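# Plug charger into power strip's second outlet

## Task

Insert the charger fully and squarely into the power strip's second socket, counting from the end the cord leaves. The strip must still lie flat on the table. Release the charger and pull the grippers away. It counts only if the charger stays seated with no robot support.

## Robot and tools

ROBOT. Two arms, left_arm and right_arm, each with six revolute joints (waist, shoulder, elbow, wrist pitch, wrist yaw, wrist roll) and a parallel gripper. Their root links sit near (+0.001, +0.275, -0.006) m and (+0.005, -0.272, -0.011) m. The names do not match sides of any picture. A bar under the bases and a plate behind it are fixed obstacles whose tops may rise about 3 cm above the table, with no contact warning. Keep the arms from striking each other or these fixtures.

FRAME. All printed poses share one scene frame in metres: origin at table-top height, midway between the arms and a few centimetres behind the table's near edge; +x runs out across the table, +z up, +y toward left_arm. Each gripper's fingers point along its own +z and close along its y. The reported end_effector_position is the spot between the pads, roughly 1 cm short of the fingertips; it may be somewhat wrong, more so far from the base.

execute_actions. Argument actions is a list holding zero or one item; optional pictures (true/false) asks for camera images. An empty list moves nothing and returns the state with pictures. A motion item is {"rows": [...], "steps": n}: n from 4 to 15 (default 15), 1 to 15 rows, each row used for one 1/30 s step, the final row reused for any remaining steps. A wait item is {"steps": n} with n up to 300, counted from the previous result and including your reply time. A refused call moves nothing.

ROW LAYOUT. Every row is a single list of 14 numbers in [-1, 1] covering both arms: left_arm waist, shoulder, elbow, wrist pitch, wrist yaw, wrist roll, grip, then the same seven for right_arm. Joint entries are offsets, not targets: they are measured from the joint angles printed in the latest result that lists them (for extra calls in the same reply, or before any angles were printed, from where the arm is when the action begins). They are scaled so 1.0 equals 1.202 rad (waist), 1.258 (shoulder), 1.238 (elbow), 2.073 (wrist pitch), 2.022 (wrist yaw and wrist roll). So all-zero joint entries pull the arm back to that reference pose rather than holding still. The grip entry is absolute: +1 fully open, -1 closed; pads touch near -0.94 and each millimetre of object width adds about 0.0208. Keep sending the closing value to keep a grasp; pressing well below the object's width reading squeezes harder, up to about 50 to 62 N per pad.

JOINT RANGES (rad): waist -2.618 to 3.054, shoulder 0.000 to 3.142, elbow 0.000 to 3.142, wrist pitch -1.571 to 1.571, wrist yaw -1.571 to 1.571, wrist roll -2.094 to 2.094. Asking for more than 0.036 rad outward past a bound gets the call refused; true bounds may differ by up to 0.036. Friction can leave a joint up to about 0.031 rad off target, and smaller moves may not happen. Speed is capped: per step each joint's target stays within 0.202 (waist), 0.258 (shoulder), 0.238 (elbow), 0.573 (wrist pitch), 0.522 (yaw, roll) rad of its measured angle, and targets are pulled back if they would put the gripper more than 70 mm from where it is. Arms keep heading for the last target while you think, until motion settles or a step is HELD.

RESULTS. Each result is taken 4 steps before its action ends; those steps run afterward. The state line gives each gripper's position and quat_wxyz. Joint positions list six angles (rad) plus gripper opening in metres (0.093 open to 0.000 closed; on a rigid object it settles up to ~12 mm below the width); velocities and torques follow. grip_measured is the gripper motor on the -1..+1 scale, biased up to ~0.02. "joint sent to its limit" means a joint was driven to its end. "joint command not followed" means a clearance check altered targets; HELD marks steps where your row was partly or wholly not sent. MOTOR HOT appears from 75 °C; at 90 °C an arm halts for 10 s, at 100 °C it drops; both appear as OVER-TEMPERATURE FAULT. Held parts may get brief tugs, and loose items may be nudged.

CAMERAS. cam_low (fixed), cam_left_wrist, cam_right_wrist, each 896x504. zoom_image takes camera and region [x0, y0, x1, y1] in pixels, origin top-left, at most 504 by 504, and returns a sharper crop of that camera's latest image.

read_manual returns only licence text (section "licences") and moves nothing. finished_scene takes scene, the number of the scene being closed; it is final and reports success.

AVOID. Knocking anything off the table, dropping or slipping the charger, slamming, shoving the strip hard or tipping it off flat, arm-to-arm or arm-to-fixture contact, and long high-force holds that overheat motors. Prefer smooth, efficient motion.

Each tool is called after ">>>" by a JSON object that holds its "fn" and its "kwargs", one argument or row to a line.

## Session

>>> {"fn": "execute_actions", "kwargs": {
  "actions": []
}}

Scene clock: 0.00 s of 4500.00 s.
left_arm: end_effector_position=(+0.5145, +0.3219, +0.1055) grip_measured=+0.989 end_effector_quat_wxyz=(+0.637, -0.238, +0.724, +0.112) | right_arm: end_effector_position=(+0.4784, -0.1785, +0.2943) grip_measured=+1.000 end_effector_quat_wxyz=(+0.612, +0.358, +0.620, +0.335)
Joint positions: left_arm=[-0.107  2.071  0.913  0.931 -0.565 -0.256  0.093] | right_arm=[0.296 1.5   1.005 0.457 0.285 1.081 0.093]
Joint velocities: left_arm=[-0.017 -0.007 -0.002 -0.022  0.007  0.037 -0.   ] | right_arm=[-0.007  0.002  0.007  0.051 -0.022  0.081  0.   ]
Joint torques (N m, as the arm reports them, + toward a larger angle): no reading
Motor temperatures (°C, as the motors report them): left_arm=[30 35 33 32 30 33] | right_arm=[29 35 33 32 31 32]
camera_calibration (this result's frames):
cam_left_wrist: T_world_to_cam=[[0.483549, -0.863249, 0.144853, 0.00863506], [-0.437571, -0.381718, -0.81414, 0.47346], [0.758098, 0.330293, -0.562312, -0.351612], [0, 0, 0, 1]] pos_world=[0.469553, 0.304317, 0.186496]
cam_right_wrist: T_world_to_cam=[[-0.024556, -0.512263, -0.858478, 0.172584], [-0.416509, 0.785897, -0.45704, 0.512373], [0.9088, 0.346341, -0.232661, -0.22467], [0, 0, 0, 1]] pos_world=[0.421826, -0.236451, 0.330063]

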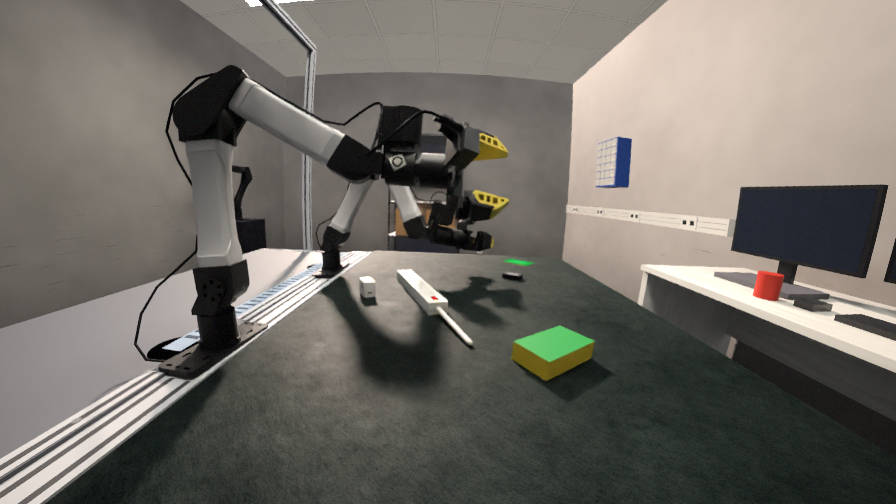

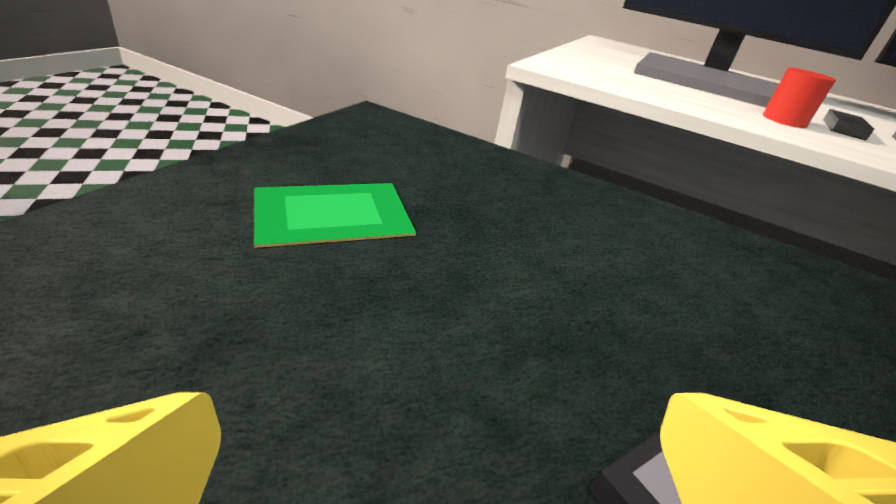

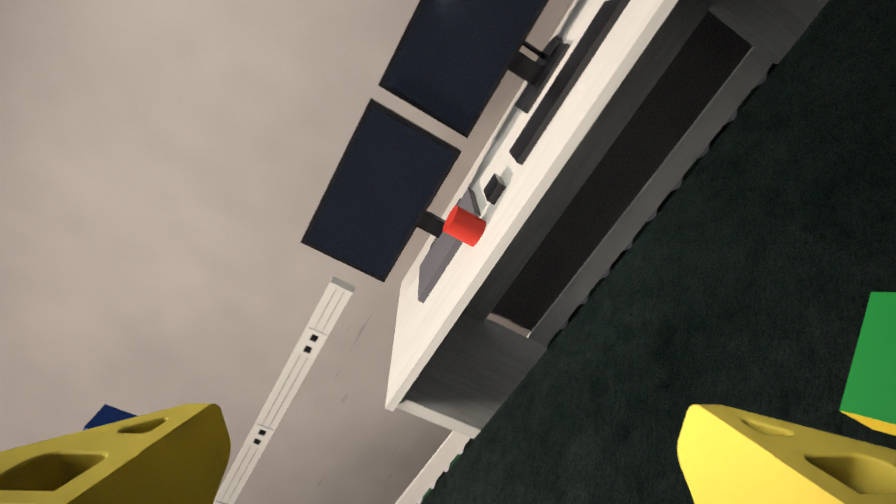

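>>> {"fn": "zoom_image", "kwargs": {
  "camera": "cam_low",
  "region": [340, 250, 500, 360]
}}

Region (340, 250, 500, 360) of cam_low's 896x504 image, scaled by 3.150, with more detail than that image has; it fills the top 346 rows of this view, and the rest is white.

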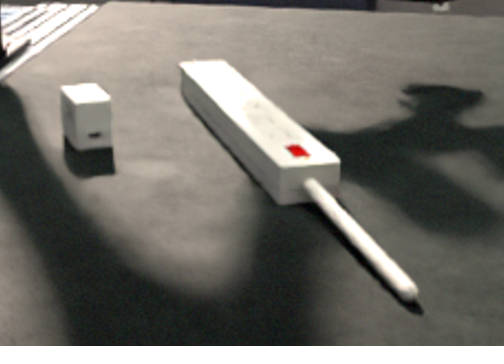

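>>> {"fn": "zoom_image", "kwargs": {
  "camera": "cam_low",
  "region": [350, 265, 390, 310]
}}

Region (350, 265, 390, 310) of cam_low's 896x504 image, scaled by 11.200, with more detail than that image has.

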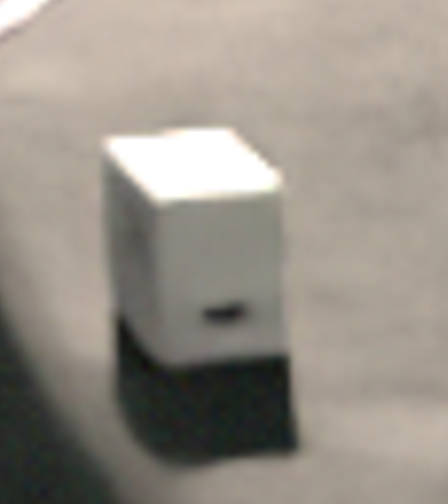

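>>> {"fn": "execute_actions", "kwargs": {
  "actions": [
    {"rows": [[-0.003,-0.001,0.01,-0.002,0.002,0.002,1,-0.001,0.003,0.006,-0.008,-0.007,-0.012,1],[-0.008,-0.003,0.028,-0.008,0.005,0.005,1,-0.002,0.008,0.016,-0.019,-0.017,-0.03,1],[-0.016,-0.006,0.055,-0.018,0.01,0.01,1,-0.004,0.016,0.032,-0.039,-0.035,-0.059,1],[-0.027,-0.009,0.088,-0.032,0.016,0.016,1,-0.006,0.025,0.052,-0.062,-0.055,-0.095,1],[-0.038,-0.013,0.125,-0.048,0.023,0.023,1,-0.009,0.037,0.074,-0.089,-0.08,-0.136,1],[-0.051,-0.017,0.165,-0.067,0.031,0.031,1,-0.012,0.049,0.1,-0.12,-0.107,-0.184,1],[-0.065,-0.022,0.205,-0.088,0.039,0.039,1,-0.016,0.062,0.126,-0.15,-0.135,-0.231,1],[-0.078,-0.026,0.245,-0.11,0.047,0.047,1,-0.019,0.075,0.152,-0.181,-0.163,-0.279,1],[-0.091,-0.031,0.283,-0.132,0.055,0.055,1,-0.022,0.087,0.178,-0.212,-0.19,-0.326,1],[-0.105,-0.035,0.32,-0.154,0.063,0.063,1,-0.025,0.1,0.203,-0.243,-0.218,-0.374,1],[-0.118,-0.04,0.356,-0.176,0.071,0.071,1,-0.028,0.113,0.229,-0.274,-0.246,-0.421,1],[-0.131,-0.044,0.39,-0.198,0.079,0.079,1,-0.032,0.126,0.255,-0.305,-0.273,-0.468,1],[-0.143,-0.048,0.423,-0.22,0.086,0.086,1,-0.034,0.137,0.278,-0.332,-0.298,-0.51,1],[-0.155,-0.052,0.455,-0.243,0.093,0.093,1,-0.037,0.148,0.3,-0.359,-0.322,-0.551,1],[-0.166,-0.056,0.485,-0.265,0.1,0.1,1,-0.04,0.159,0.323,-0.386,-0.346,-0.593,1]], "steps": 15}
  ],
  "pictures": false
}}

Scene clock: 5.87 s of 4500.00 s.
left_arm: end_effector_position=(+0.5775, +0.2517, +0.1979) grip_measured=+0.989 end_effector_quat_wxyz=(+0.683, -0.166, +0.709, +0.062) | right_arm: end_effector_position=(+0.4978, -0.1297, +0.2796) grip_measured=+1.000 end_effector_quat_wxyz=(+0.576, +0.112, +0.775, +0.236)
Joint positions: left_arm=[-0.201  2.061  1.246  0.713 -0.498 -0.181  0.093] | right_arm=[ 0.286  1.593  1.227  0.14  -0.002  0.58   0.093]
Joint velocities: left_arm=[-0.53  -0.154  1.419 -1.15   0.476  0.418 -0.   ] | right_arm=[-0.09   0.442  0.926 -1.487 -1.37  -2.366  0.   ]
Joint torques (N m, as the arm reports them, + toward a larger angle): left_arm=[ -0.87 -14.9   10.23   2.5    0.12  -0.03] | right_arm=[-1.14 -6.2   8.58  2.4  -0.16 -0.07]
Motor temperatures (°C, as the motors report them): left_arm=[30 37 34 33 30 33] | right_arm=[29 36 34 35 31 32]
Steps of this call (steps 1 to 90: nothing new was sent; then 2.50 s passed at rest; steps 91 to 101: the first 11 steps of this action). Readings (joint positions):
91: left_arm=[-0.107 2.071 0.913 0.931 -0.565 -0.256] | right_arm=[0.296 1.500 1.005 0.457 0.285 1.078]
92: left_arm=[-0.107 2.071 0.913 0.930 -0.565 -0.256] | right_arm=[0.296 1.500 1.005 0.455 0.281 1.070]
94: left_arm=[-0.110 2.071 0.936 0.903 -0.564 -0.251] | right_arm=[0.296 1.503 1.021 0.423 0.257 1.025]
98: left_arm=[-0.148 2.071 1.097 0.805 -0.538 -0.218] | right_arm=[0.295 1.546 1.128 0.286 0.133 0.811]
101: the state above

>>> {"fn": "execute_actions", "kwargs": {
  "actions": [
    {"rows": [[-0.096,-0.048,0.23,-0.178,0.07,0.067,1,-0.033,0.092,0.153,-0.248,-0.215,-0.366,1],[-0.108,-0.048,0.25,-0.204,0.076,0.073,1,-0.035,0.102,0.167,-0.27,-0.231,-0.398,1],[-0.124,-0.048,0.273,-0.236,0.083,0.081,1,-0.038,0.115,0.185,-0.298,-0.251,-0.44,1],[-0.141,-0.048,0.297,-0.273,0.09,0.09,1,-0.041,0.129,0.205,-0.33,-0.274,-0.485,1],[-0.158,-0.048,0.321,-0.31,0.097,0.099,1,-0.044,0.143,0.225,-0.361,-0.296,-0.53,1],[-0.176,-0.048,0.345,-0.347,0.105,0.108,1,-0.046,0.157,0.245,-0.392,-0.319,-0.575,1],[-0.193,-0.048,0.368,-0.384,0.112,0.117,1,-0.049,0.171,0.264,-0.423,-0.341,-0.62,1],[-0.21,-0.048,0.391,-0.421,0.12,0.126,1,-0.052,0.185,0.284,-0.454,-0.364,-0.665,1],[-0.228,-0.048,0.413,-0.458,0.127,0.135,1,-0.055,0.199,0.304,-0.485,-0.386,-0.71,1],[-0.245,-0.048,0.434,-0.496,0.135,0.144,1,-0.058,0.213,0.324,-0.516,-0.409,-0.755,1],[-0.263,-0.048,0.455,-0.533,0.142,0.153,1,-0.061,0.227,0.343,-0.547,-0.431,-0.80,1],[-0.28,-0.048,0.475,-0.57,0.15,0.162,1,-0.064,0.241,0.363,-0.578,-0.454,-0.845,1],[-0.297,-0.048,0.494,-0.607,0.157,0.171,1,-0.067,0.256,0.383,-0.609,-0.476,-0.89,1],[-0.315,-0.048,0.512,-0.645,0.165,0.18,1,-0.07,0.27,0.403,-0.64,-0.499,-0.935,1],[-0.332,-0.048,0.528,-0.682,0.172,0.188,1,-0.072,0.284,0.422,-0.67,-0.52,-0.979,1]], "steps": 15}
  ],
  "pictures": false
}}

Scene clock: 6.63 s of 4500.00 s.
left_arm: end_effector_position=(+0.5583, +0.0585, +0.2834) grip_measured=+0.989 end_effector_quat_wxyz=(+0.596, +0.118, +0.794, +0.004) | right_arm: end_effector_position=(+0.4287, -0.0648, +0.1897) grip_measured=+1.000 end_effector_quat_wxyz=(+0.346, -0.487, +0.769, +0.226)
Joint positions: left_arm=[-0.466  1.995  1.746 -0.088 -0.285  0.049  0.093] | right_arm=[ 0.237  1.829  1.6   -0.726 -0.692 -0.683  0.093]
Joint velocities: left_arm=[-0.755 -0.007  0.813 -1.941  0.374  0.52  -0.   ] | right_arm=[-0.081  0.554  0.676 -1.722 -1.223 -2.278  0.   ]
Joint torques (N m, as the arm reports them, + toward a larger angle): left_arm=[ -0.07 -12.13  10.63   2.18   0.09   0.08] | right_arm=[-1.15 -8.18  8.46  1.61 -0.56 -0.03]
Motor temperatures (°C, as the motors report them): left_arm=[30 37 34 33 30 33] | right_arm=[29 36 35 35 31 32]
Steps of this call (steps 1 to 4: the last 4 steps of your previous action; steps 5 to 12: the robot went on to your last target; steps 13 to 23: the first 11 steps of this action). Readings (joint positions):
13: left_arm=[-0.316 1.988 1.504 0.423 -0.377 -0.069] | right_arm=[0.266 1.686 1.389 -0.304 -0.384 -0.072]
14: left_arm=[-0.316 1.988 1.509 0.400 -0.374 -0.065] | right_arm=[0.265 1.689 1.397 -0.324 -0.398 -0.098]
16: left_arm=[-0.323 1.992 1.542 0.322 -0.365 -0.049] | right_arm=[0.262 1.707 1.431 -0.382 -0.442 -0.183]
20: left_arm=[-0.388 1.995 1.655 0.101 -0.328 0.002] | right_arm=[0.247 1.772 1.529 -0.558 -0.573 -0.444]
23: the state above

>>> {"fn": "execute_actions", "kwargs": {
  "actions": [
    {"rows": [[-0.10,0.004,0.124,-0.33,0.07,0.08,1,-0.032,0.115,0.135,-0.265,-0.179,-0.39,1],[-0.10,0.004,0.124,-0.365,0.075,0.085,1,-0.033,0.14,0.148,-0.275,-0.18,-0.43,1],[-0.10,0.004,0.124,-0.40,0.08,0.09,1,-0.034,0.168,0.162,-0.285,-0.181,-0.47,1],[-0.10,0.004,0.124,-0.435,0.085,0.095,1,-0.035,0.198,0.177,-0.295,-0.182,-0.51,1],[-0.10,0.004,0.124,-0.465,0.09,0.10,1,-0.036,0.228,0.192,-0.304,-0.183,-0.545,1],[-0.105,0.004,0.124,-0.495,0.095,0.103,1,-0.037,0.258,0.207,-0.313,-0.184,-0.575,1],[-0.112,0.004,0.124,-0.52,0.10,0.106,1,-0.038,0.288,0.221,-0.321,-0.184,-0.60,1],[-0.122,0.006,0.124,-0.542,0.105,0.108,1,-0.039,0.318,0.235,-0.329,-0.184,-0.62,1],[-0.135,0.01,0.124,-0.56,0.108,0.11,1,-0.04,0.347,0.249,-0.336,-0.184,-0.637,1],[-0.15,0.015,0.124,-0.575,0.111,0.111,1,-0.04,0.375,0.262,-0.343,-0.184,-0.65,1],[-0.167,0.02,0.124,-0.587,0.114,0.112,1,-0.04,0.40,0.274,-0.349,-0.184,-0.658,1],[-0.185,0.026,0.124,-0.597,0.116,0.113,1,-0.04,0.422,0.284,-0.354,-0.184,-0.663,1],[-0.203,0.032,0.124,-0.604,0.118,0.114,1,-0.04,0.44,0.292,-0.358,-0.184,-0.665,1],[-0.22,0.038,0.124,-0.608,0.12,0.115,1,-0.04,0.455,0.298,-0.361,-0.184,-0.665,1],[-0.236,0.044,0.124,-0.612,0.121,0.115,1,-0.04,0.465,0.303,-0.363,-0.184,-0.665,1]], "steps": 15}
  ],
  "pictures": false
}}

Scene clock: 7.90 s of 4500.00 s.
left_arm: end_effector_position=(+0.3854, +0.0338, +0.1632) grip_measured=+0.988 end_effector_quat_wxyz=(+0.184, +0.394, +0.900, +0.028) | right_arm: end_effector_position=(+0.3870, -0.0512, +0.1202) grip_measured=+1.000 end_effector_quat_wxyz=(-0.320, +0.717, -0.496, -0.370)
Joint positions: left_arm=[-0.614  1.994  1.885 -1.13  -0.1    0.248  0.093] | right_arm=[ 0.202  2.252  1.903 -1.369 -1.063 -1.849  0.093]
Joint velocities: left_arm=[-0.335 -0.002 -0.007 -1.165  0.11   0.095 -0.   ] | right_arm=[-0.017  1.209  0.359 -0.344  0.007 -1.121  0.   ]
Joint torques (N m, as the arm reports them, + toward a larger angle): left_arm=[-2.18 -9.32  9.45  1.18  0.22  0.01] | right_arm=[ -0.82 -11.14   7.33  -0.2   -0.8   -0.07]
Motor temperatures (°C, as the motors report them): left_arm=[30 38 34 33 30 33] | right_arm=[29 37 35 35 31 32]
Steps of this call (steps 1 to 4: the last 4 steps of your previous action; steps 5 to 27: the robot went on to your last target; steps 28 to 38: the first 11 steps of this action). Readings (joint positions):
28: left_arm=[-0.594 1.993 1.885 -0.700 -0.159 0.192] | right_arm=[0.202 1.946 1.738 -1.239 -1.045 -1.402]
29: left_arm=[-0.594 1.993 1.885 -0.717 -0.157 0.195] | right_arm=[0.202 1.953 1.748 -1.250 -1.046 -1.427]
31: left_arm=[-0.594 1.993 1.885 -0.785 -0.147 0.206] | right_arm=[0.202 1.987 1.784 -1.275 -1.052 -1.509]
35: left_arm=[-0.595 1.993 1.885 -0.988 -0.118 0.233] | right_arm=[0.202 2.124 1.860 -1.328 -1.062 -1.718]
38: the state above

>>> {"fn": "execute_actions", "kwargs": {
  "actions": [
    {"rows": [[-0.125,0.05,0.008,-0.118,0.03,0.015,1,-0.011,0.133,0.061,-0.054,0,-0.088,1],[-0.14,0.056,0.003,-0.126,0.03,0.015,1,-0.011,0.138,0.064,-0.055,0,-0.088,1],[-0.156,0.063,-0.003,-0.134,0.03,0.015,1,-0.011,0.143,0.067,-0.057,0,-0.088,1],[-0.172,0.071,-0.01,-0.142,0.03,0.015,1,-0.011,0.148,0.069,-0.058,0,-0.088,1],[-0.187,0.079,-0.018,-0.149,0.03,0.015,1,-0.011,0.152,0.071,-0.059,0,-0.088,1],[-0.201,0.087,-0.026,-0.156,0.03,0.015,1,-0.011,0.155,0.073,-0.06,0,-0.088,1],[-0.214,0.095,-0.034,-0.162,0.03,0.015,1,-0.011,0.157,0.074,-0.061,0,-0.088,1],[-0.225,0.103,-0.042,-0.167,0.03,0.015,1,-0.011,0.158,0.075,-0.062,0,-0.088,1],[-0.234,0.11,-0.05,-0.172,0.03,0.015,1,-0.011,0.158,0.075,-0.062,0,-0.088,1],[-0.241,0.117,-0.057,-0.176,0.03,0.015,1,-0.011,0.158,0.075,-0.062,0,-0.088,1],[-0.246,0.123,-0.063,-0.179,0.03,0.015,1,-0.011,0.158,0.075,-0.062,0,-0.088,1],[-0.249,0.128,-0.068,-0.181,0.03,0.015,1,-0.011,0.158,0.075,-0.062,0,-0.088,1],[-0.25,0.131,-0.071,-0.182,0.03,0.015,1,-0.011,0.158,0.075,-0.062,0,-0.088,1],[-0.25,0.133,-0.073,-0.182,0.03,0.015,1,-0.011,0.158,0.075,-0.062,0,-0.088,1]], "steps": 15}
  ],
  "pictures": false
}}

>>> {"fn": "execute_actions", "kwargs": {
  "actions": [
    {"steps": 12}
  ],
  "pictures": true
}}

Scene clock: 8.83 s of 4500.00 s.
left_arm: end_effector_position=(+0.2446, -0.0072, +0.0935) grip_measured=+0.989 end_effector_quat_wxyz=(-0.049, +0.541, +0.838, +0.051) | right_arm: end_effector_position=(+0.3856, -0.0536, +0.0739) grip_measured=+1.000 end_effector_quat_wxyz=(-0.294, +0.723, -0.475, -0.405)
Joint positions: left_arm=[-0.896  2.113  1.846 -1.446 -0.044  0.272  0.093] | right_arm=[ 0.202  2.422  1.98  -1.479 -1.062 -2.02   0.093]
Joint velocities: left_arm=[-0.403  0.379 -0.3   -0.33  -0.022  0.051  0.   ] | right_arm=[-0.002 -0.007 -0.002 -0.051 -0.051 -0.037  0.   ]
Joint torques (N m, as the arm reports them, + toward a larger angle): left_arm=[  0.84 -10.45   5.21  -0.06   0.01   0.03] | right_arm=[ -0.83 -10.16   7.18  -0.56  -0.76  -0.1 ]
Motor temperatures (°C, as the motors report them): left_arm=[30 38 34 33 30 33] | right_arm=[29 37 35 34 31 32]
Steps of this call (steps 1 to 4: the last 4 steps of your previous action; steps 5 to 17: the robot went on to your last target; steps 18 to 28: the first 11 steps of this action). Readings (joint positions):
18: left_arm=[-0.762 2.044 1.885 -1.349 -0.047 0.272] | right_arm=[0.202 2.422 1.960 -1.463 -1.062 -2.018]
19: left_arm=[-0.763 2.044 1.885 -1.354 -0.047 0.272] | right_arm=[0.202 2.422 1.960 -1.465 -1.062 -2.019]
21: left_arm=[-0.774 2.047 1.885 -1.371 -0.047 0.272] | right_arm=[0.202 2.422 1.964 -1.469 -1.062 -2.019]
25: left_arm=[-0.842 2.077 1.876 -1.414 -0.047 0.272] | right_arm=[0.202 2.422 1.978 -1.476 -1.062 -2.020]
28: the state above

Scene clock: 9.23 s of 4500.00 s.
left_arm: end_effector_position=(+0.2236, +0.0047, +0.0712) grip_measured=+0.989 end_effector_quat_wxyz=(-0.114, +0.548, +0.826, +0.071) | right_arm: end_effector_position=(+0.3847, -0.0540, +0.0696) grip_measured=+1.000 end_effector_quat_wxyz=(-0.290, +0.720, -0.478, -0.410)
Joint positions: left_arm=[-0.921  2.161  1.809 -1.497 -0.041  0.272  0.093] | right_arm=[ 0.202  2.433  1.98  -1.484 -1.062 -2.02   0.093]
Joint velocities: left_arm=[ 0.002 -0.007 -0.012 -0.007 -0.022 -0.037  0.001] | right_arm=[ 0.002 -0.012  0.007 -0.007 -0.022 -0.037  0.   ]
Joint torques (N m, as the arm reports them, + toward a larger angle): left_arm=[  0.61 -11.67   5.53  -0.42   0.09   0.02] | right_arm=[ -0.86 -11.11   7.1   -0.59  -0.77  -0.09]
Motor temperatures (°C, as the motors report them): left_arm=[30 38 34 33 30 33] | right_arm=[29 37 35 34 31 32]
Kept back: nothing.
Steps of this call (steps 1 to 4: the last 4 steps of your previous action; steps 5 to 12: the robot went on to your last target). Readings (joint positions):
1: left_arm=[-0.908 2.125 1.836 -1.456 -0.043 0.272] | right_arm=[0.202 2.423 1.980 -1.481 -1.062 -2.020]
2: left_arm=[-0.916 2.137 1.827 -1.465 -0.042 0.272] | right_arm=[0.202 2.423 1.980 -1.481 -1.062 -2.020]
4: left_arm=[-0.921 2.154 1.814 -1.479 -0.041 0.272] | right_arm=[0.202 2.428 1.980 -1.482 -1.062 -2.020]
8: left_arm=[-0.921 2.161 1.809 -1.493 -0.041 0.272] | right_arm=[0.202 2.433 1.980 -1.483 -1.062 -2.020]
12: the state above
camera_calibration (this result's frames):
cam_left_wrist: T_world_to_cam=[[-0.919908, -0.391984, 0.0108368, 0.201525], [-0.290799, 0.700466, 0.651754, 0.0548534], [-0.263068, 0.596403, -0.758353, 0.195494], [0, 0, 0, 1]] pos_world=[0.252764, -0.0760216, 0.110319]
cam_right_wrist: T_world_to_cam=[[0.925707, 0.378001, 0.0134619, -0.337059], [0.315814, -0.752848, -0.577478, -0.0836273], [-0.208153, 0.538827, -0.816295, 0.245826], [0, 0, 0, 1]] pos_world=[0.389598, -0.0680076, 0.156911]

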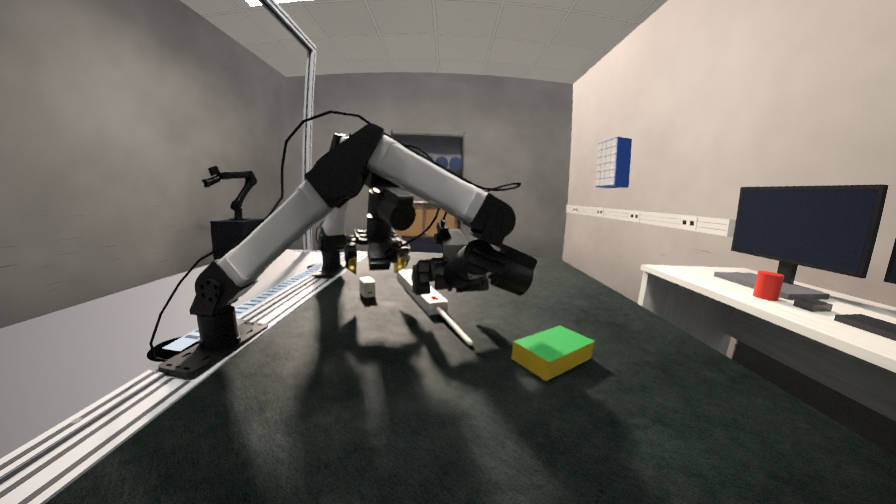

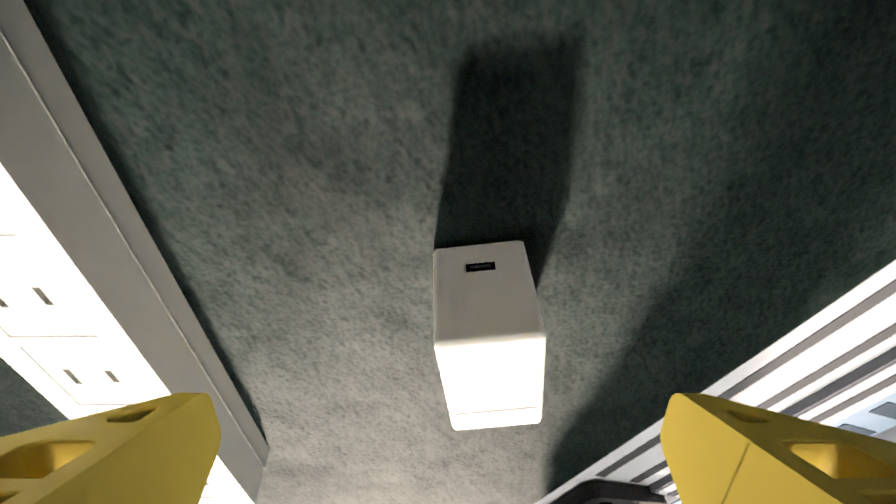

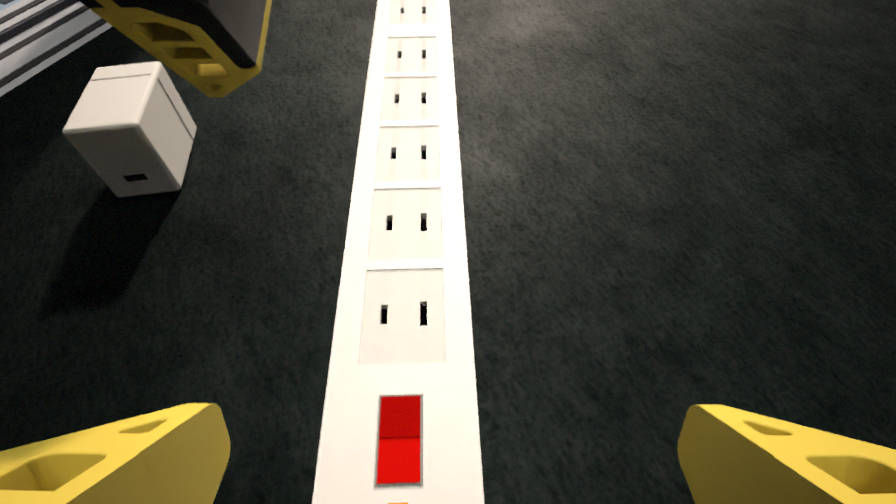

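>>> {"fn": "zoom_image", "kwargs": {
  "camera": "cam_left_wrist",
  "region": [400, 220, 600, 450]
}}

>>> {"fn": "zoom_image", "kwargs": {
  "camera": "cam_right_wrist",
  "region": [300, 180, 520, 504]
}}

Region (400, 220, 600, 450) of cam_left_wrist's 896x504 image, scaled by 2.191, with more detail than that image has; it fills the left 438 columns of this view, and the rest is white.

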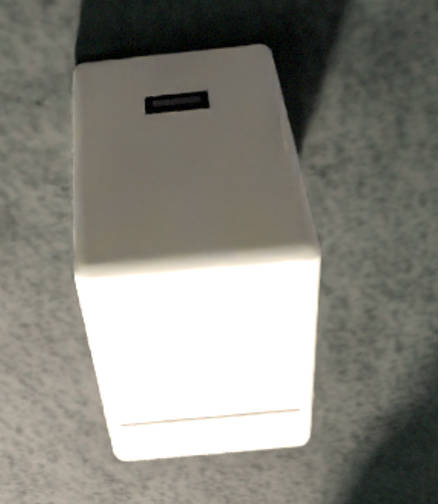

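Region (300, 180, 520, 504) of cam_right_wrist's 896x504 image, scaled by 1.556, with more detail than that image has; it fills the left 342 columns of this view, and the rest is white.

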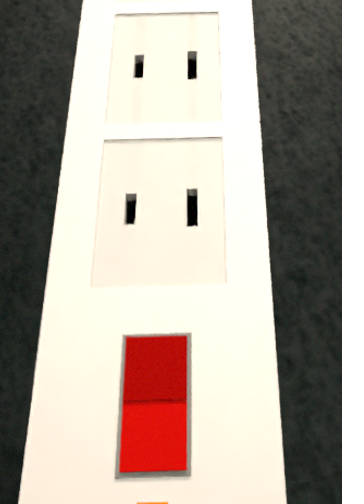

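>>> {"fn": "execute_actions", "kwargs": {
  "actions": [
    {"rows": [[-0.004,-0.006,-0.006,0.004,0.003,-0.006,1,0,0.003,-0.006,0.004,0.002,-0.004,1],[-0.009,-0.014,-0.015,0.009,0.006,-0.016,0.95,0,0.007,-0.013,0.008,0.004,-0.008,1],[-0.014,-0.023,-0.027,0.014,0.01,-0.028,0.9,0,0.011,-0.02,0.012,0.006,-0.012,1],[-0.019,-0.033,-0.041,0.02,0.014,-0.042,0.85,0,0.015,-0.028,0.016,0.008,-0.016,1],[-0.023,-0.042,-0.056,0.027,0.017,-0.055,0.8,0,0.019,-0.036,0.02,0.01,-0.02,1],[-0.026,-0.049,-0.072,0.035,0.02,-0.066,0.75,0,0.023,-0.044,0.024,0.012,-0.023,1],[-0.028,-0.054,-0.089,0.044,0.022,-0.074,0.7,0,0.027,-0.051,0.028,0.013,-0.026,1],[-0.028,-0.056,-0.107,0.053,0.022,-0.079,0.65,0,0.031,-0.058,0.032,0.014,-0.028,1],[-0.028,-0.057,-0.125,0.062,0.022,-0.08,0.6,0,0.035,-0.064,0.036,0.015,-0.03,1],[-0.028,-0.057,-0.143,0.071,0.022,-0.08,0.55,0,0.038,-0.07,0.039,0.016,-0.031,1],[-0.028,-0.057,-0.16,0.079,0.022,-0.08,0.5,0,0.041,-0.075,0.042,0.016,-0.031,1],[-0.028,-0.057,-0.176,0.087,0.022,-0.08,0.5,0,0.044,-0.079,0.044,0.016,-0.031,1],[-0.028,-0.057,-0.19,0.094,0.022,-0.08,0.5,0,0.046,-0.082,0.046,0.016,-0.031,1],[-0.028,-0.057,-0.201,0.099,0.022,-0.08,0.5,0,0.047,-0.084,0.047,0.016,-0.031,1],[-0.028,-0.057,-0.21,0.103,0.022,-0.08,0.5,0,0.048,-0.084,0.047,0.016,-0.031,1]], "steps": 15}
  ],
  "pictures": false
}}

>>> {"fn": "execute_actions", "kwargs": {
  "actions": [
    {"steps": 12}
  ],
  "pictures": true
}}

Scene clock: 13.23 s of 4500.00 s.
left_arm: end_effector_position=(+0.2035, +0.0061, +0.0598) grip_measured=+0.526 end_effector_quat_wxyz=(-0.108, +0.510, +0.851, +0.064) | right_arm: end_effector_position=(+0.3771, -0.0574, +0.0459) grip_measured=+1.000 end_effector_quat_wxyz=(-0.283, +0.726, -0.471, -0.414)
Joint positions: left_arm=[-0.951  2.099  1.673 -1.409 -0.012  0.154  0.07 ] | right_arm=[ 0.202  2.454  1.917 -1.439 -1.051 -2.062  0.093]
Joint velocities: left_arm=[-0.042 -0.066 -0.598  0.432  0.066 -0.183 -0.05 ] | right_arm=[-0.012  0.178 -0.242  0.212  0.037 -0.139  0.   ]
Joint torques (N m, as the arm reports them, + toward a larger angle): left_arm=[  0.09 -11.78   4.4   -0.17   0.09  -0.13] | right_arm=[  0.14 -10.74   4.41  -0.35  -0.63  -0.07]
Motor temperatures (°C, as the motors report them): left_arm=[30 39 34 33 30 33] | right_arm=[29 39 36 34 31 32]
Steps of this call (steps 1 to 30: the robot went on to your last target; steps 31 to 90: nothing new was sent; then 0.63 s passed at rest; steps 91 to 101: the first 11 steps of this action). Readings (joint positions):
91: left_arm=[-0.921 2.161 1.809 -1.499 -0.041 0.272] | right_arm=[0.202 2.433 1.980 -1.484 -1.062 -2.021]
92: left_arm=[-0.921 2.161 1.809 -1.499 -0.041 0.269] | right_arm=[0.202 2.433 1.980 -1.484 -1.062 -2.022]
94: left_arm=[-0.923 2.156 1.799 -1.488 -0.037 0.249] | right_arm=[0.202 2.433 1.975 -1.479 -1.062 -2.029]
98: left_arm=[-0.942 2.118 1.734 -1.449 -0.022 0.186] | right_arm=[0.202 2.438 1.943 -1.459 -1.057 -2.049]
101: the state above

Scene clock: 13.63 s of 4500.00 s.
left_arm: end_effector_position=(+0.1993, +0.0111, +0.0343) grip_measured=+0.502 end_effector_quat_wxyz=(-0.109, +0.496, +0.859, +0.064) | right_arm: end_effector_position=(+0.3738, -0.0598, +0.0260) grip_measured=+1.000 end_effector_quat_wxyz=(-0.275, +0.727, -0.471, -0.417)
Joint positions: left_arm=[-0.951  2.098  1.567 -1.307 -0.007  0.122  0.069] | right_arm=[ 0.202  2.483  1.889 -1.404 -1.04  -2.076  0.093]
Joint velocities: left_arm=[-0.012  0.002 -0.002  0.037 -0.022 -0.037 -0.   ] | right_arm=[-0.007  0.007  0.002  0.051 -0.022 -0.007  0.   ]
Joint torques (N m, as the arm reports them, + toward a larger angle): left_arm=[ -0.14 -11.65   4.92  -0.2    0.14  -0.09] | right_arm=[  0.13 -11.55   4.52  -0.37  -0.64  -0.09]
Motor temperatures (°C, as the motors report them): left_arm=[30 39 34 33 30 33] | right_arm=[29 39 36 34 31 32]
Kept back: nothing.
Steps of this call (steps 1 to 4: the last 4 steps of your previous action; steps 5 to 12: the robot went on to your last target). Readings (joint positions):
1: left_arm=[-0.951 2.098 1.652 -1.395 -0.010 0.147] | right_arm=[0.202 2.460 1.910 -1.433 -1.049 -2.065]
2: left_arm=[-0.951 2.098 1.630 -1.379 -0.010 0.142] | right_arm=[0.202 2.467 1.903 -1.427 -1.047 -2.068]
4: left_arm=[-0.951 2.098 1.592 -1.352 -0.008 0.134] | right_arm=[0.202 2.477 1.893 -1.418 -1.044 -2.071]
8: left_arm=[-0.951 2.098 1.567 -1.325 -0.007 0.126] | right_arm=[0.202 2.483 1.889 -1.408 -1.040 -2.074]
12: the state above
camera_calibration (this result's frames):
cam_left_wrist: T_world_to_cam=[[-0.865045, -0.501688, 0.00252159, 0.172647], [-0.384417, 0.66605, 0.639219, 0.0868022], [-0.322368, 0.551984, -0.769021, 0.169988], [0, 0, 0, 1]] pos_world=[0.237514, -0.06503, 0.074803]
cam_right_wrist: T_world_to_cam=[[0.912729, 0.408547, -0.00375987, -0.317014], [0.332981, -0.749177, -0.572589, -0.116051], [-0.236746, 0.521366, -0.819834, 0.220838], [0, 0, 0, 1]] pos_world=[0.380273, -0.0725649, 0.113409]

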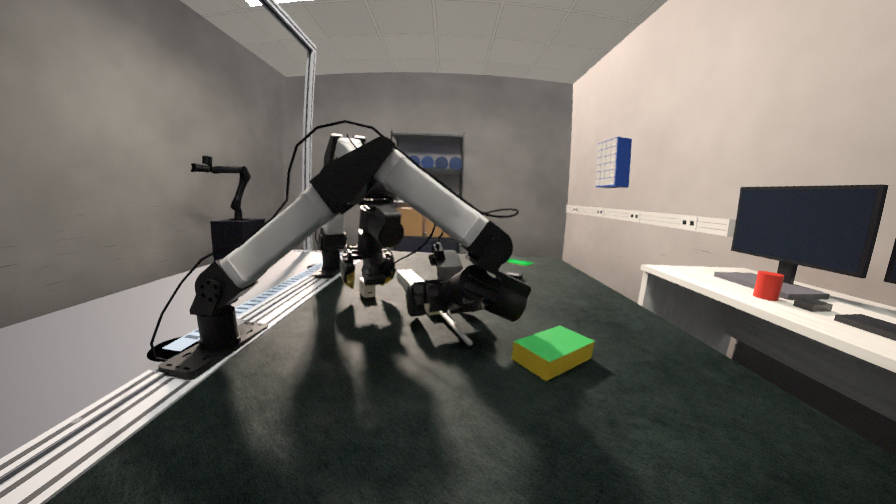

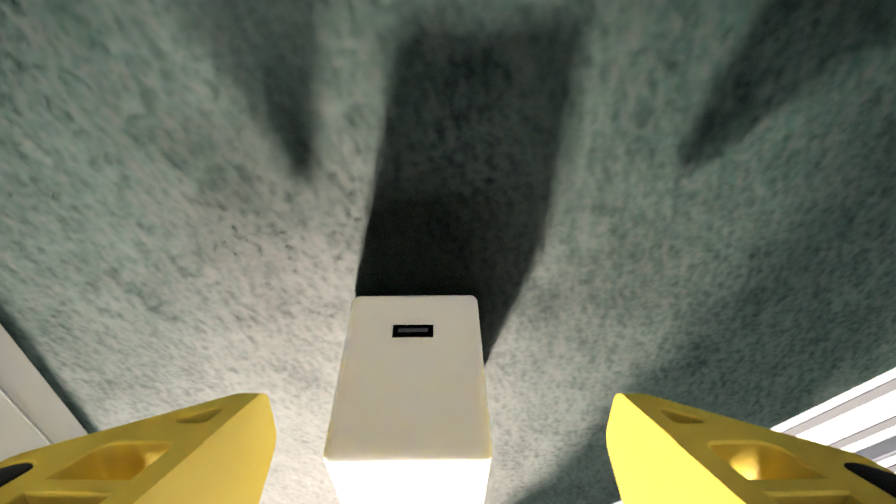

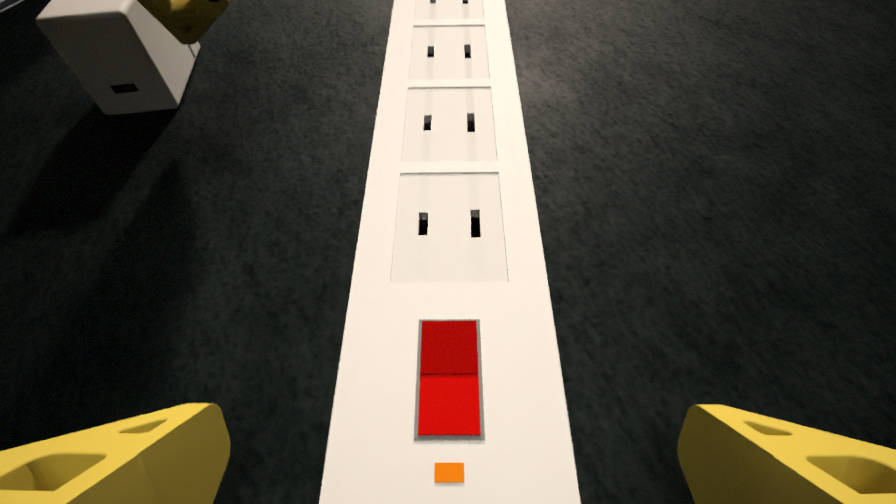

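>>> {"fn": "execute_actions", "kwargs": {
  "actions": []
}}

Scene clock: 14.37 s of 4500.00 s.
left_arm: end_effector_position=(+0.2006, +0.0092, +0.0338) grip_measured=+0.502 end_effector_quat_wxyz=(-0.104, +0.496, +0.860, +0.062) | right_arm: end_effector_position=(+0.3742, -0.0598, +0.0259) grip_measured=+1.000 end_effector_quat_wxyz=(-0.276, +0.728, -0.470, -0.416)
Joint positions: left_arm=[-0.951  2.098  1.567 -1.297 -0.006  0.12   0.069] | right_arm=[ 0.202  2.483  1.889 -1.401 -1.04  -2.077  0.093]
Joint velocities: left_arm=[ 0.027 -0.002  0.007 -0.095 -0.022  0.007  0.   ] | right_arm=[-0.007 -0.012 -0.002  0.037 -0.022 -0.037  0.   ]
Joint torques (N m, as the arm reports them, + toward a larger angle): left_arm=[ -0.07 -11.76   4.88  -0.15   0.15  -0.13] | right_arm=[  0.14 -11.61   4.53  -0.37  -0.63  -0.09]
Motor temperatures (°C, as the motors report them): left_arm=[30 39 34 33 30 33] | right_arm=[29 39 36 34 31 32]
Kept back: nothing.
Steps of this call (steps 1 to 22: the robot went on to your last target). Readings (joint positions):
1: left_arm=[-0.951 2.098 1.567 -1.304 -0.007 0.122] | right_arm=[0.202 2.483 1.889 -1.403 -1.040 -2.076]
2: left_arm=[-0.951 2.098 1.567 -1.303 -0.007 0.121] | right_arm=[0.202 2.483 1.889 -1.403 -1.040 -2.076]
4: left_arm=[-0.951 2.098 1.567 -1.300 -0.006 0.121] | right_arm=[0.202 2.483 1.889 -1.402 -1.040 -2.076]
8: left_arm=[-0.951 2.098 1.567 -1.298 -0.006 0.121] | right_arm=[0.202 2.483 1.889 -1.402 -1.040 -2.077]
22: the state above
camera_calibration (this result's frames):
cam_left_wrist: T_world_to_cam=[[-0.864023, -0.503451, 0.00117512, 0.172729], [-0.389691, 0.670263, 0.631576, 0.0902405], [-0.318755, 0.545238, -0.775313, 0.170569], [0, 0, 0, 1]] pos_world=[0.238778, -0.0665248, 0.0750477]
cam_right_wrist: T_world_to_cam=[[0.912451, 0.409186, -0.000186403, -0.317338], [0.335528, -0.748459, -0.57204, -0.11716], [-0.23421, 0.521896, -0.820226, 0.219848], [0, 0, 0, 1]] pos_world=[0.380356, -0.0725772, 0.113246]

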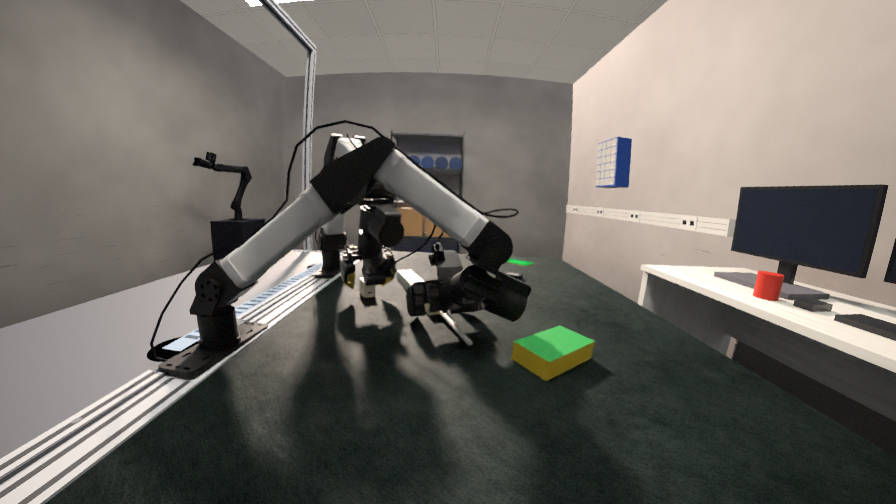

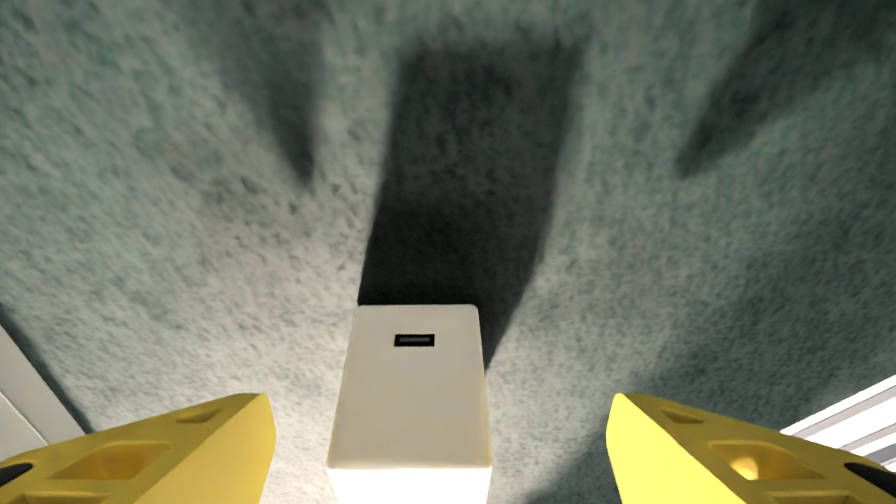

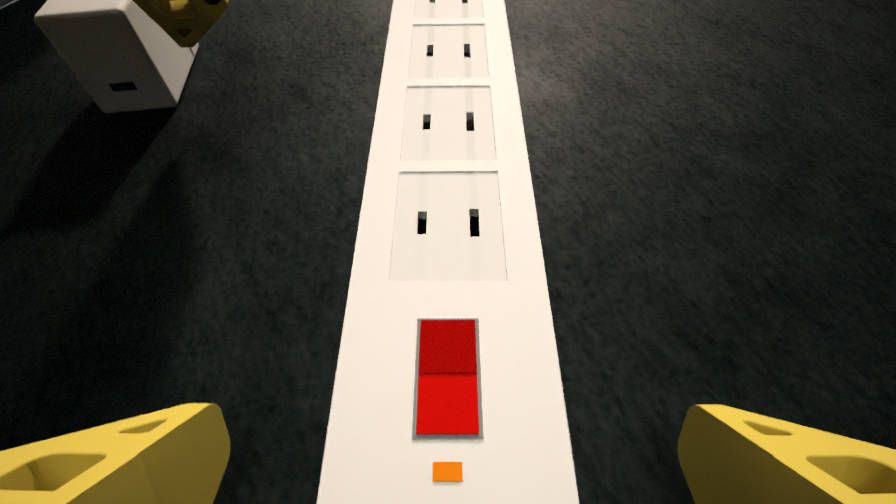

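>>> {"fn": "execute_actions", "kwargs": {
  "actions": [
    {"rows": [[0.008,0.002,-0.015,0.008,0,0,0.5, 0,0,0,0,0,0,0.6],[0.015,0.004,-0.03,0.015,0,0,0.5, 0,0,0,0,0,0,0.3],[0.022,0.006,-0.045,0.021,0,0,0.5, 0,0,0,0,0,0,0.1],[0.022,0.006,-0.057,0.026,0,0,0.5, 0,0,0,0,0,0,0.0],[0.022,0.006,-0.057,0.026,0,0,0.5, 0,0,0,0,0,0,-0.08],[0.022,0.006,-0.057,0.026,0,0,0.5, 0,0,0,0,0,0,-0.15],[0.022,0.006,-0.057,0.026,0,0,0.5, 0,0,0,0,0,0,-0.24]], "steps": 15}
  ],
  "pictures": true
}}

Scene clock: 15.13 s of 4500.00 s.
left_arm: end_effector_position=(+0.1997, +0.0186, +0.0226) grip_measured=+0.502 end_effector_quat_wxyz=(-0.113, +0.489, +0.863, +0.064) | right_arm: end_effector_position=(+0.3742, -0.0598, +0.0259) grip_measured=-0.202 end_effector_quat_wxyz=(-0.276, +0.728, -0.470, -0.416)
Joint positions: left_arm=[-0.937  2.098  1.516 -1.263 -0.006  0.12   0.069] | right_arm=[ 0.202  2.483  1.889 -1.401 -1.04  -2.077  0.036]
Joint velocities: left_arm=[ 0.002  0.002 -0.002  0.081  0.022 -0.066 -0.001] | right_arm=[-0.002  0.002  0.002 -0.007  0.066 -0.022 -0.001]
Joint torques (N m, as the arm reports them, + toward a larger angle): left_arm=[  1.   -10.43   4.56  -0.21   0.06  -0.03] | right_arm=[  0.14 -12.34   5.49  -0.56  -0.75  -0.03]
Motor temperatures (°C, as the motors report them): left_arm=[30 40 34 33 30 33] | right_arm=[29 40 36 34 31 32]
Steps of this call (steps 1 to 12: the robot went on to your last target; steps 13 to 23: the first 11 steps of this action). Readings (joint positions):
13: left_arm=[-0.951 2.098 1.567 -1.296 -0.006 0.120] | right_arm=[0.202 2.483 1.889 -1.401 -1.040 -2.077]
14: left_arm=[-0.951 2.098 1.565 -1.293 -0.006 0.120] | right_arm=[0.202 2.483 1.889 -1.401 -1.040 -2.077]
16: left_arm=[-0.948 2.098 1.547 -1.278 -0.006 0.120] | right_arm=[0.202 2.483 1.889 -1.401 -1.040 -2.077]
20: left_arm=[-0.938 2.098 1.516 -1.269 -0.006 0.120] | right_arm=[0.202 2.483 1.889 -1.401 -1.040 -2.077]
23: the state above
camera_calibration (this result's frames):
cam_left_wrist: T_world_to_cam=[[-0.856572, -0.516016, 0.00341526, 0.175345], [-0.392452, 0.655729, 0.644981, 0.0911565], [-0.33506, 0.551133, -0.764191, 0.159338], [0, 0, 0, 1]] pos_world=[0.239358, -0.0571098, 0.0623717]
cam_right_wrist: T_world_to_cam=[[0.912373, 0.409361, 0.000143636, -0.317307], [0.335844, -0.74832, -0.572037, -0.11727], [-0.234062, 0.521959, -0.820228, 0.219797], [0, 0, 0, 1]] pos_world=[0.380332, -0.0725876, 0.113246]

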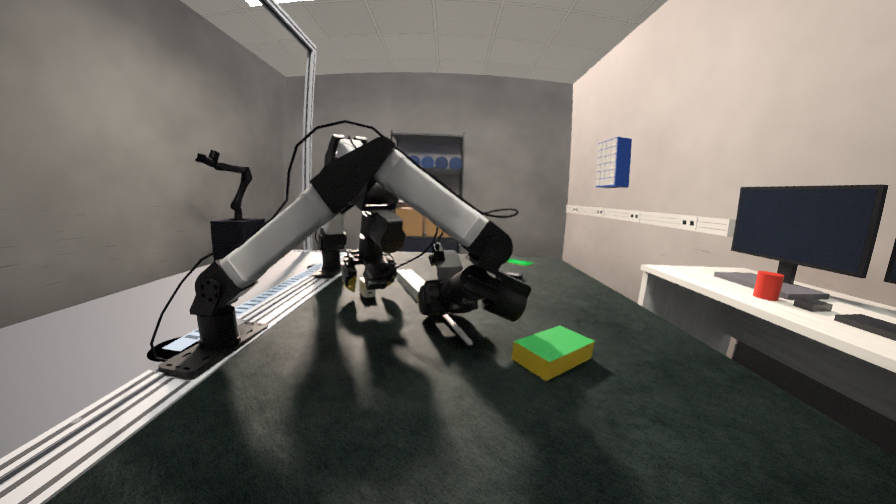

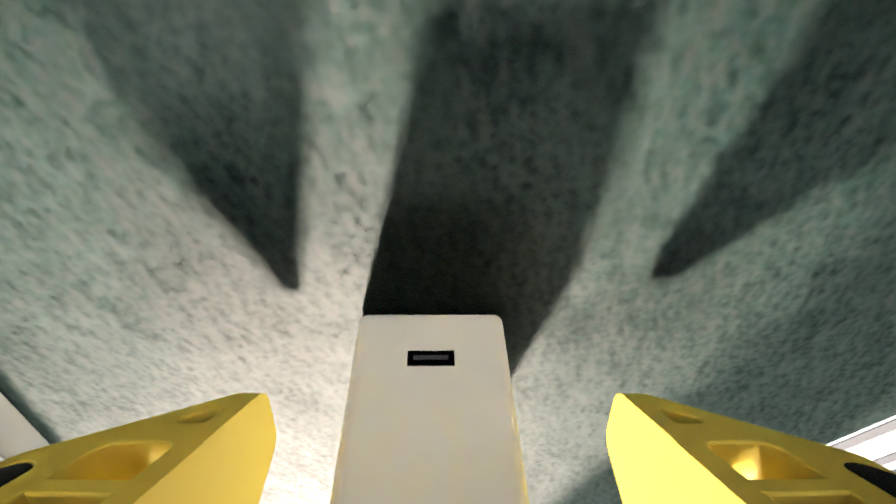

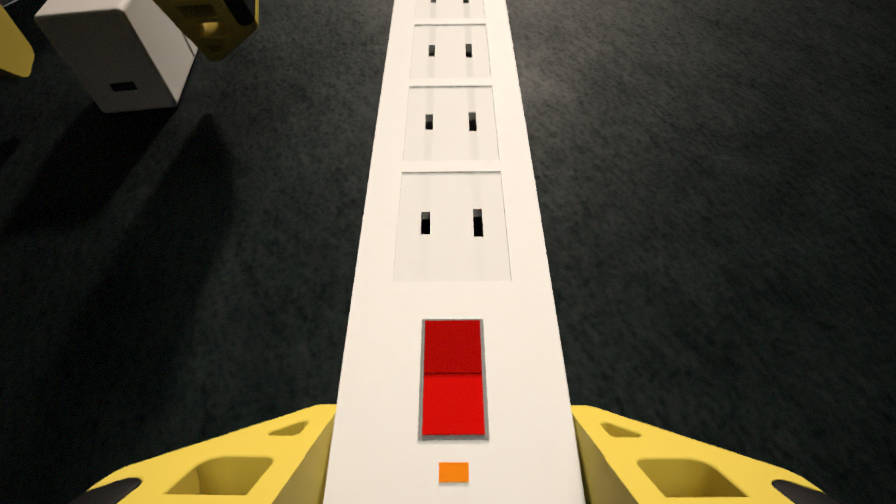

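>>> {"fn": "execute_actions", "kwargs": {
  "actions": [
    {"rows": [[0,0,0,0.003,0,0,0.25, 0,0,0,0,0,0,-0.24],[0,0,0,0.003,0,0,0.0, 0,0,0,0,0,0,-0.24],[0,0,0,0.003,0,0,-0.15, 0,0,0,0,0,0,-0.24],[0,0,0,0.003,0,0,-0.25, 0,0,0,0,0,0,-0.24],[0,0,0,0.003,0,0,-0.32, 0,0,0,0,0,0,-0.24],[0,0,0,0.003,0,0,-0.4, 0,0,0,0,0,0,-0.24],[0,0,0,0.003,0,0,-0.47, 0,0,0,0,0,0,-0.24],[0,0,0,0.003,0,0,-0.55, 0,0,0,0,0,0,-0.24]], "steps": 15}
  ],
  "pictures": true
}}

>>> {"fn": "zoom_image", "kwargs": {
  "camera": "cam_right_wrist",
  "region": [390, 70, 520, 170]
}}

Scene clock: 25.60 s of 4500.00 s.
left_arm: end_effector_position=(+0.2008, +0.0173, +0.0221) grip_measured=-0.489 end_effector_quat_wxyz=(-0.110, +0.489, +0.863, +0.063) | right_arm: end_effector_position=(+0.3742, -0.0598, +0.0259) grip_measured=-0.202 end_effector_quat_wxyz=(-0.276, +0.728, -0.470, -0.416)
Joint positions: left_arm=[-0.937  2.098  1.516 -1.256 -0.007  0.12   0.022] | right_arm=[ 0.202  2.483  1.889 -1.401 -1.04  -2.077  0.036]
Joint velocities: left_arm=[-0.002  0.012  0.007  0.037  0.007  0.022 -0.   ] | right_arm=[ 0.022 -0.007  0.002  0.007 -0.037 -0.022  0.   ]
Joint torques (N m, as the arm reports them, + toward a larger angle): left_arm=[  0.17 -10.98   6.53  -0.31   0.09  -0.02] | right_arm=[  0.15 -12.38   5.54  -0.56  -0.74  -0.03]
Motor temperatures (°C, as the motors report them): left_arm=[30 41 34 32 30 33] | right_arm=[29 44 36 33 31 32]
Steps of this call (steps 1 to 4: the last 4 steps of your previous action; steps 5 to 15: the robot went on to your last target; steps 16 to 90: nothing new was sent; then 7.10 s passed at rest; steps 91 to 101: the first 11 steps of this action). Readings (joint positions):
91: left_arm=[-0.937 2.098 1.516 -1.256 -0.006 0.120] | right_arm=[0.202 2.483 1.889 -1.401 -1.040 -2.077]
92: left_arm=[-0.937 2.098 1.516 -1.256 -0.006 0.120] | right_arm=[0.202 2.483 1.889 -1.401 -1.040 -2.077]
94: left_arm=[-0.937 2.098 1.516 -1.256 -0.006 0.120] | right_arm=[0.202 2.483 1.889 -1.401 -1.040 -2.077]
98: left_arm=[-0.937 2.098 1.516 -1.256 -0.007 0.120] | right_arm=[0.202 2.483 1.889 -1.401 -1.040 -2.077]
101: the state above
camera_calibration (this result's frames):
cam_left_wrist: T_world_to_cam=[[-0.856731, -0.515759, 0.00221756, 0.17567], [-0.395296, 0.659378, 0.639501, 0.0933538], [-0.331291, 0.547003, -0.768787, 0.159501], [0, 0, 0, 1]] pos_world=[0.240245, -0.0581999, 0.0625333]
cam_right_wrist: T_world_to_cam=[[0.912373, 0.409361, 0.000143636, -0.317307], [0.335844, -0.74832, -0.572037, -0.11727], [-0.234062, 0.521959, -0.820228, 0.219797], [0, 0, 0, 1]] pos_world=[0.380332, -0.0725876, 0.113246]

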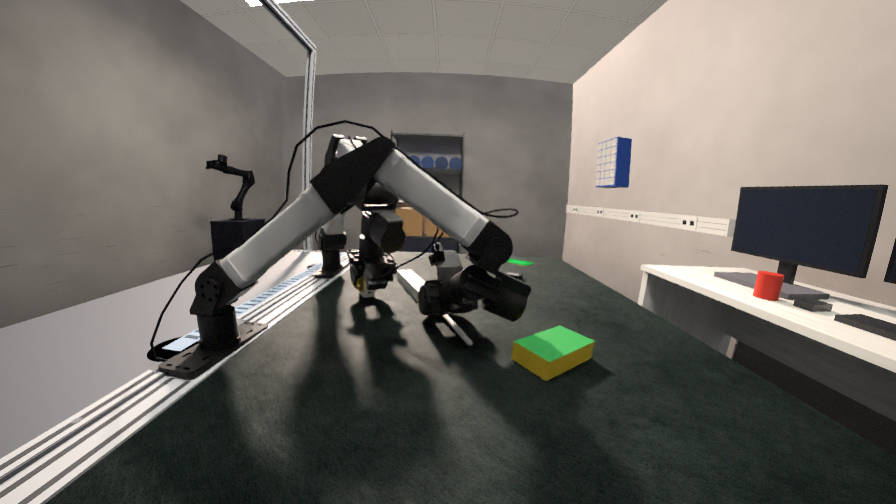

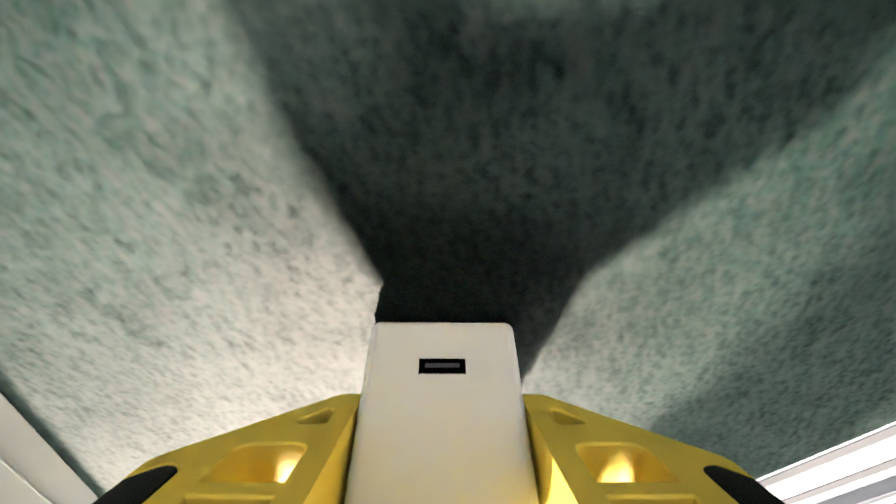

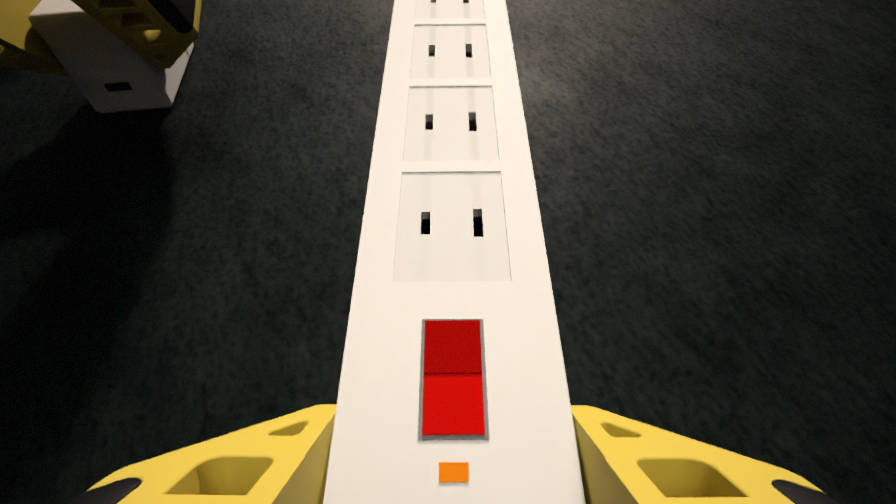

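Region (390, 70, 520, 170) of cam_right_wrist's 896x504 image, scaled by 3.877, with more detail than that image has; it fills the top 388 rows of this view, and the rest is white.

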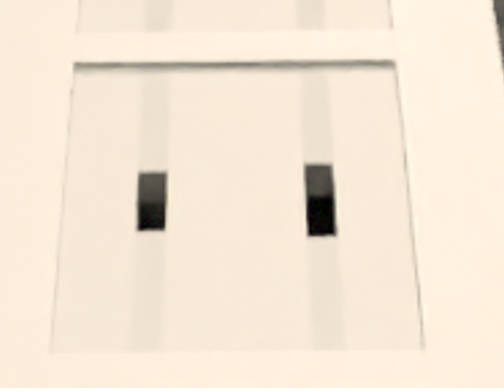

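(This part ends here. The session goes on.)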